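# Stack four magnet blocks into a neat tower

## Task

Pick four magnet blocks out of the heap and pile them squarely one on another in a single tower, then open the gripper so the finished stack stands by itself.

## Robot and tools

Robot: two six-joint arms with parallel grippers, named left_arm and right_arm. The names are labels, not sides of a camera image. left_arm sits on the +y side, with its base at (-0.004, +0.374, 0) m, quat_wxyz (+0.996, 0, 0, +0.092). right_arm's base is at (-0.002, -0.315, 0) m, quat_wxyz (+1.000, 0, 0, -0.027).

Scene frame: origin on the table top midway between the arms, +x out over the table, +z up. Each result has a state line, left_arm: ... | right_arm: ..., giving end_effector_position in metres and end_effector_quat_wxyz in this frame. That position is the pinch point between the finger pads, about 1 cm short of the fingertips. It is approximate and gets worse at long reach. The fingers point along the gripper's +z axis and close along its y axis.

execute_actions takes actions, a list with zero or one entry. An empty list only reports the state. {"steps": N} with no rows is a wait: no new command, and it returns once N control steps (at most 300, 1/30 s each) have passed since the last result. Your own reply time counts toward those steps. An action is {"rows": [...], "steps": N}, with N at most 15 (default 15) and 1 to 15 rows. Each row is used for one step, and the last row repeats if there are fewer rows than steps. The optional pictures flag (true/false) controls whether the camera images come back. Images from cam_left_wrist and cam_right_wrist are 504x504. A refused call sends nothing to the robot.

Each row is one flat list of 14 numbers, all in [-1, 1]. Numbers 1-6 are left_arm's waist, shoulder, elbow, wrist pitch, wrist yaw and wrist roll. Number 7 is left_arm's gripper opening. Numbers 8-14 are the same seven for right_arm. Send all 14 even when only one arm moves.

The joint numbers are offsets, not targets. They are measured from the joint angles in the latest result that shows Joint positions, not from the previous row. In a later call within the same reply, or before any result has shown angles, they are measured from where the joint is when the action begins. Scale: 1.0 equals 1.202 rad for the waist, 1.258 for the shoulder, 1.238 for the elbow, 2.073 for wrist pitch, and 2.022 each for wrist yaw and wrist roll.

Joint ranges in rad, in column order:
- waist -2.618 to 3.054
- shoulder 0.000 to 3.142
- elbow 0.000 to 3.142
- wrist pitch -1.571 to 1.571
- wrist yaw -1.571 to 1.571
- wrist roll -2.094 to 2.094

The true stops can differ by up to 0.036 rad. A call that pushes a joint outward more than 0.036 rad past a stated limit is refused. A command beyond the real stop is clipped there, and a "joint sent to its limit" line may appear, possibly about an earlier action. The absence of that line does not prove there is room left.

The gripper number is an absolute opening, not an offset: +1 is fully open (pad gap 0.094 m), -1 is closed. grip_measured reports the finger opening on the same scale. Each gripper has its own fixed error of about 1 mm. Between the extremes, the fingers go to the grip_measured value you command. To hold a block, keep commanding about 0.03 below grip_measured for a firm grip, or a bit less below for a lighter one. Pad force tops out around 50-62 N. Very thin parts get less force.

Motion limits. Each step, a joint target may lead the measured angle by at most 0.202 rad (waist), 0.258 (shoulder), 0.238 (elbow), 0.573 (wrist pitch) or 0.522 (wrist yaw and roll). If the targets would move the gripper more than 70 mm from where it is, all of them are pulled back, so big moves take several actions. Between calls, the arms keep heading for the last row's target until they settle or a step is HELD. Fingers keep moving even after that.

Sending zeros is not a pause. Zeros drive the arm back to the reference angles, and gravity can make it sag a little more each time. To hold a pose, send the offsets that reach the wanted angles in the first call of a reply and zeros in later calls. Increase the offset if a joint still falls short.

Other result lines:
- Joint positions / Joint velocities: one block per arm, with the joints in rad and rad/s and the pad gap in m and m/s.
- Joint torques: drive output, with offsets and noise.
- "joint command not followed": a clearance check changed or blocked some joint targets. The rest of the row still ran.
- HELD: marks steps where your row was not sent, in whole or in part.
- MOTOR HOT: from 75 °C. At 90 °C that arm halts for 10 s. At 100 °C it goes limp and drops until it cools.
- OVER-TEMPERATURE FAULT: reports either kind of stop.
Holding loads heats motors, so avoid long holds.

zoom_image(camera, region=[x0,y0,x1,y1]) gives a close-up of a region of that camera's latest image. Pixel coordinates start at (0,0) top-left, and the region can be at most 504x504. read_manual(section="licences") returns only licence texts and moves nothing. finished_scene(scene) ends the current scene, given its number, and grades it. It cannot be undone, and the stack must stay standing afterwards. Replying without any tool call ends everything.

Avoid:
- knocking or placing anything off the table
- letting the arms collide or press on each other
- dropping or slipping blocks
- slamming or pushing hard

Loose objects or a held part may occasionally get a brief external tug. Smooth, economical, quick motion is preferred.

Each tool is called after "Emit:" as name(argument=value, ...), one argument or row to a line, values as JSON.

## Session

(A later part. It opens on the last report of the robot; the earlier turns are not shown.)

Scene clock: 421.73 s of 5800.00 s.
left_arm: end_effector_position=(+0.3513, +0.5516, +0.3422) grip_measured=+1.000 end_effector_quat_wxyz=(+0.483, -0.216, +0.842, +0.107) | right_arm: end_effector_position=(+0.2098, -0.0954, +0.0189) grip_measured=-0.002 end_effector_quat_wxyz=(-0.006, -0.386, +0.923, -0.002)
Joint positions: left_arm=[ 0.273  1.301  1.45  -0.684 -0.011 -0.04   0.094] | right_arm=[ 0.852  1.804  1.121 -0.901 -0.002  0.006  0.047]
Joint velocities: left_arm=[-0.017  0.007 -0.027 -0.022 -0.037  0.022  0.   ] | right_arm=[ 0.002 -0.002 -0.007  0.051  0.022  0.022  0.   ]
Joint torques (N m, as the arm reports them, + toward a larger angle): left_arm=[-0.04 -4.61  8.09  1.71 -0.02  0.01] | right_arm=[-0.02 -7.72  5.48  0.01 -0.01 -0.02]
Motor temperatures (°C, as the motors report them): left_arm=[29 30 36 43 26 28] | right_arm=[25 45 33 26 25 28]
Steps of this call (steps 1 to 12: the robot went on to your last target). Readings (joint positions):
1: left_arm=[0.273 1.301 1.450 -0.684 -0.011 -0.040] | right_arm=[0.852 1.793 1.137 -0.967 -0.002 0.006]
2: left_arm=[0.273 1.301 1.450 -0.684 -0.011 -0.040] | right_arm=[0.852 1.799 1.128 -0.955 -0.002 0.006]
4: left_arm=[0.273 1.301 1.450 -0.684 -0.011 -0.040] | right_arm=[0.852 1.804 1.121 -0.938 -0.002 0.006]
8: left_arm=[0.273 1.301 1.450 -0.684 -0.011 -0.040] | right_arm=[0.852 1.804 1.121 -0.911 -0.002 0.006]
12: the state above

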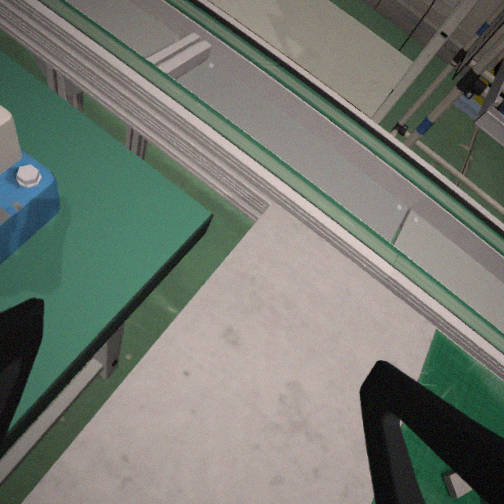

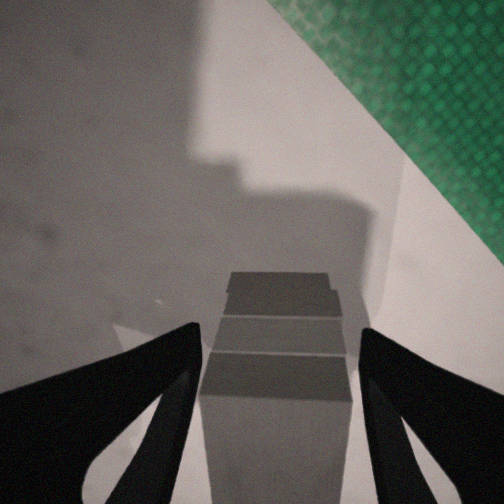

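Emit:
execute_actions(
  actions=[
    {"rows":[[0,0,0,0,0,0,1,0,0,0,0,0,0,-0.1],[0,0,0,0,0,0,1,0,0,0,0,0,0,-0.2],[0,0,0,0,0,0,1,0,0,0,0,0,0,-0.28],[0,0,0,0,0,0,1,0,0,0,0,0,0,-0.34],[0,0,0,0,0,0,1,0,0,0,0,0,0,-0.37],[0,0,0,0,0,0,1,0,0,0,0,0,0,-0.39],[0,0,0,0,0,0,1,0,0,0,0,0,0,-0.41],[0,0,0,0,0,0,1,0,0,0,0,0,0,-0.425],[0,0,0,0,0,0,1,0,0,0,0,0,0,-0.44],[0,0,0,0,0,0,1,0,0,0,0,0,0,-0.455],[0,0,0,0,0,0,1,0,0,0,0,0,0,-0.47],[0,0,0,0,0,0,1,0,0,0,0,0,0,-0.485]]},
  ],
)

Emit:
execute_actions(
  actions=[
    {"rows":[[0,0,0,0,0,0,1,0,0,0,0,0,0,-0.47],[0,0,0,0,0,0,1,0,0,0,0,0,0,-0.45],[0,0,0,0,0,0,1,0,0,0,0,0,0,-0.42],[0,0,0,0,0,0,1,0,0,0,0,0,0,-0.35],[0,0,0,0,0,0,1,0,0,0,0,0,0,-0.2],[0,0,0,0,0,0,1,0,0,0,0,0,0,0]],"steps":10},
  ],
)

Emit:
execute_actions(
  actions=[
    {"rows":[[0,0,0,0,0,0,1,0,-0.01,0.03,-0.012,0,0,0],[0,0,0,0,0,0,1,0,-0.017,0.042,-0.024,0,0,0],[0,0,0,0,0,0,1,0,-0.024,0.054,-0.036,0,0,0],[0,0,0,0,0,0,1,0,-0.031,0.066,-0.048,0,0,0],[0,0,0,0,0,0,1,0,-0.038,0.078,-0.06,0,0,0],[0,0,0,0,0,0,1,0,-0.045,0.09,-0.072,0,0,0],[0,0,0,0,0,0,1,0,-0.052,0.102,-0.084,0,0,0],[0,0,0,0,0,0,1,0,-0.059,0.114,-0.096,0,0,0],[0,0,0,0,0,0,1,0,-0.066,0.126,-0.108,0,0,0],[0,0,0,0,0,0,1,0,-0.072,0.138,-0.118,0,0,0],[0,0,0,0,0,0,1,0,-0.078,0.15,-0.126,0,0,0],[0,0,0,0,0,0,1,0,-0.082,0.165,-0.133,0,0,0]]},
  ],
)

Scene clock: 430.13 s of 5800.00 s.
left_arm: end_effector_position=(+0.3513, +0.5516, +0.3422) grip_measured=+1.000 end_effector_quat_wxyz=(+0.483, -0.216, +0.842, +0.107) | right_arm: end_effector_position=(+0.2110, -0.0945, +0.0188) grip_measured=-0.456 end_effector_quat_wxyz=(-0.004, -0.386, +0.923, -0.001)
Joint positions: left_arm=[ 0.273  1.301  1.45  -0.684 -0.011 -0.04   0.094] | right_arm=[ 0.852  1.804  1.121 -0.895 -0.     0.006  0.026]
Joint velocities: left_arm=[-0.007  0.012  0.002  0.037 -0.007  0.081  0.   ] | right_arm=[ 0.012 -0.022  0.002  0.022 -0.022 -0.007  0.   ]
Joint torques (N m, as the arm reports them, + toward a larger angle): left_arm=[-0.05 -4.71  8.12  1.73 -0.03  0.  ] | right_arm=[-0.03 -7.75  6.46 -0.25 -0.02 -0.02]
Motor temperatures (°C, as the motors report them): left_arm=[29 30 36 43 26 28] | right_arm=[25 45 33 26 25 28]
Steps of this call (steps 1 to 30: the robot went on to your last target; steps 31 to 90: nothing new was sent; then 4.90 s passed at rest; steps 91 to 105: all 15 steps of this action). Readings (joint positions):
91: left_arm=[0.273 1.301 1.450 -0.684 -0.011 -0.040] | right_arm=[0.852 1.804 1.121 -0.895 -0.002 0.006]
92: left_arm=[0.273 1.301 1.450 -0.684 -0.011 -0.040] | right_arm=[0.852 1.804 1.121 -0.895 -0.002 0.006]
94: left_arm=[0.273 1.301 1.450 -0.684 -0.011 -0.040] | right_arm=[0.852 1.804 1.121 -0.895 -0.002 0.006]
98: left_arm=[0.273 1.301 1.450 -0.684 -0.011 -0.040] | right_arm=[0.852 1.804 1.121 -0.895 0.001 0.006]
105: the state above

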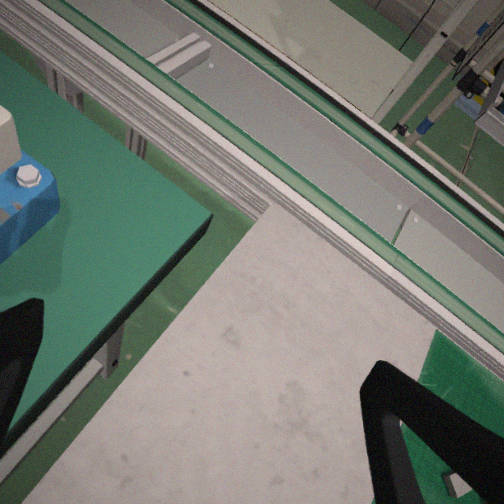

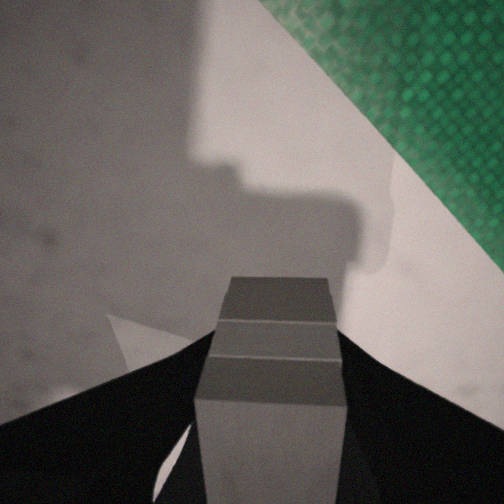

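Scene clock: 430.47 s of 5800.00 s.
left_arm: end_effector_position=(+0.3513, +0.5516, +0.3422) grip_measured=+1.000 end_effector_quat_wxyz=(+0.483, -0.216, +0.842, +0.107) | right_arm: end_effector_position=(+0.2110, -0.0945, +0.0188) grip_measured=-0.002 end_effector_quat_wxyz=(-0.004, -0.386, +0.923, -0.001)
Joint positions: left_arm=[ 0.273  1.301  1.45  -0.684 -0.011 -0.04   0.094] | right_arm=[ 0.852  1.804  1.121 -0.895 -0.     0.006  0.047]
Joint velocities: left_arm=[ 0.007 -0.017  0.007 -0.081 -0.007 -0.022  0.   ] | right_arm=[ 0.007 -0.007  0.002 -0.007  0.007 -0.007  0.   ]
Joint torques (N m, as the arm reports them, + toward a larger angle): left_arm=[-0.01 -4.55  8.    1.71 -0.01  0.  ] | right_arm=[-0.08 -7.8   6.23 -0.21 -0.01 -0.01]
Motor temperatures (°C, as the motors report them): left_arm=[29 30 36 43 26 28] | right_arm=[25 45 33 26 25 28]
Steps of this call (steps 1 to 10: all 10 steps of this action). Readings (joint positions):
1: left_arm=[0.273 1.301 1.450 -0.684 -0.011 -0.040] | right_arm=[0.852 1.804 1.121 -0.895 -0.000 0.006]
2: left_arm=[0.273 1.301 1.450 -0.684 -0.011 -0.040] | right_arm=[0.852 1.804 1.121 -0.895 -0.000 0.006]
4: left_arm=[0.273 1.301 1.450 -0.684 -0.011 -0.040] | right_arm=[0.852 1.804 1.121 -0.895 -0.000 0.006]
8: left_arm=[0.273 1.301 1.450 -0.684 -0.011 -0.040] | right_arm=[0.852 1.804 1.121 -0.895 -0.000 0.006]
10: the state above

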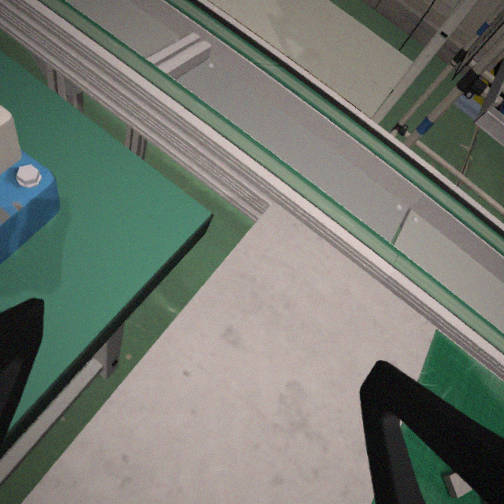

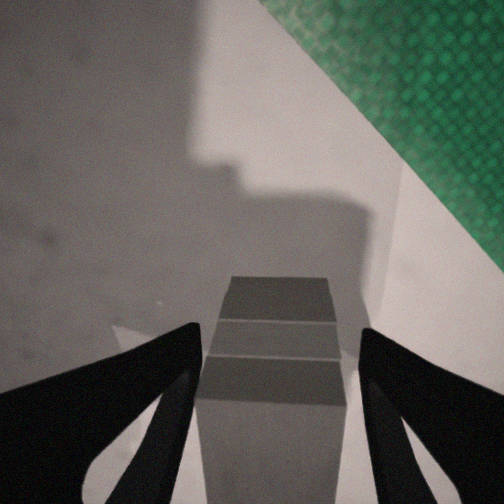

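Scene clock: 430.97 s of 5800.00 s.
left_arm: end_effector_position=(+0.3513, +0.5516, +0.3422) grip_measured=+1.000 end_effector_quat_wxyz=(+0.483, -0.216, +0.842, +0.107) | right_arm: end_effector_position=(+0.2184, -0.0869, +0.0887) grip_measured=-0.002 end_effector_quat_wxyz=(+0.022, -0.386, +0.922, +0.010)
Joint positions: left_arm=[ 0.273  1.301  1.45  -0.684 -0.011 -0.04   0.094] | right_arm=[ 0.852  1.712  1.3   -1.11  -0.     0.006  0.047]
Joint velocities: left_arm=[-0.017  0.002  0.022 -0.007  0.007 -0.066  0.   ] | right_arm=[ 0.012 -0.11   0.139 -0.183 -0.022 -0.051 -0.   ]
Joint torques (N m, as the arm reports them, + toward a larger angle): left_arm=[ 0.08 -4.59  7.95  1.73  0.01  0.  ] | right_arm=[ 0.01 -7.5   8.8  -0.37 -0.01 -0.01]
Motor temperatures (°C, as the motors report them): left_arm=[29 30 36 43 26 28] | right_arm=[25 45 33 26 25 28]
Steps of this call (steps 1 to 15: all 15 steps of this action). Readings (joint positions):
1: left_arm=[0.273 1.301 1.450 -0.684 -0.011 -0.040] | right_arm=[0.852 1.804 1.121 -0.896 -0.000 0.006]
2: left_arm=[0.273 1.301 1.450 -0.684 -0.011 -0.040] | right_arm=[0.852 1.804 1.124 -0.902 -0.000 0.006]
4: left_arm=[0.273 1.301 1.450 -0.684 -0.011 -0.040] | right_arm=[0.852 1.803 1.141 -0.928 -0.000 0.006]
8: left_arm=[0.273 1.301 1.450 -0.684 -0.011 -0.040] | right_arm=[0.852 1.774 1.200 -0.998 -0.000 0.006]
15: the state above

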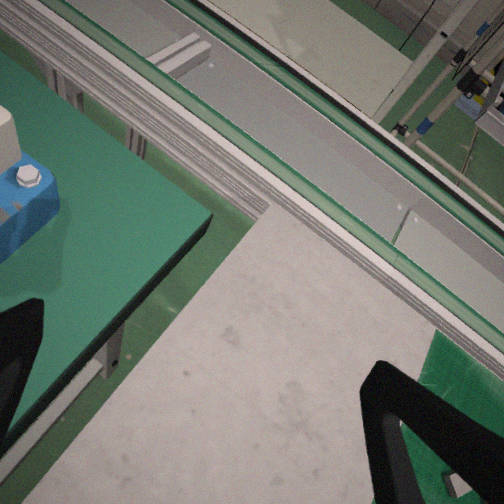

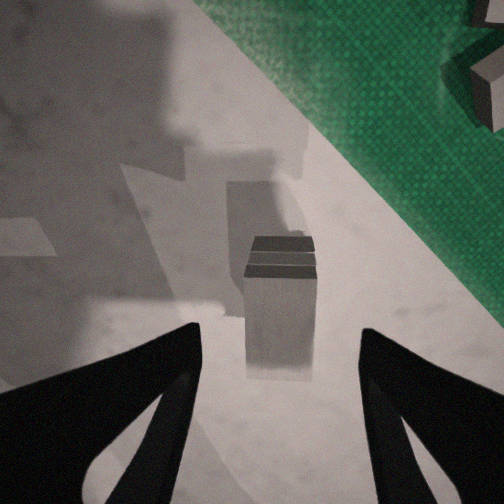

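Emit:
finished_scene(
  scene=2,
)

The scene is finished: the task was done.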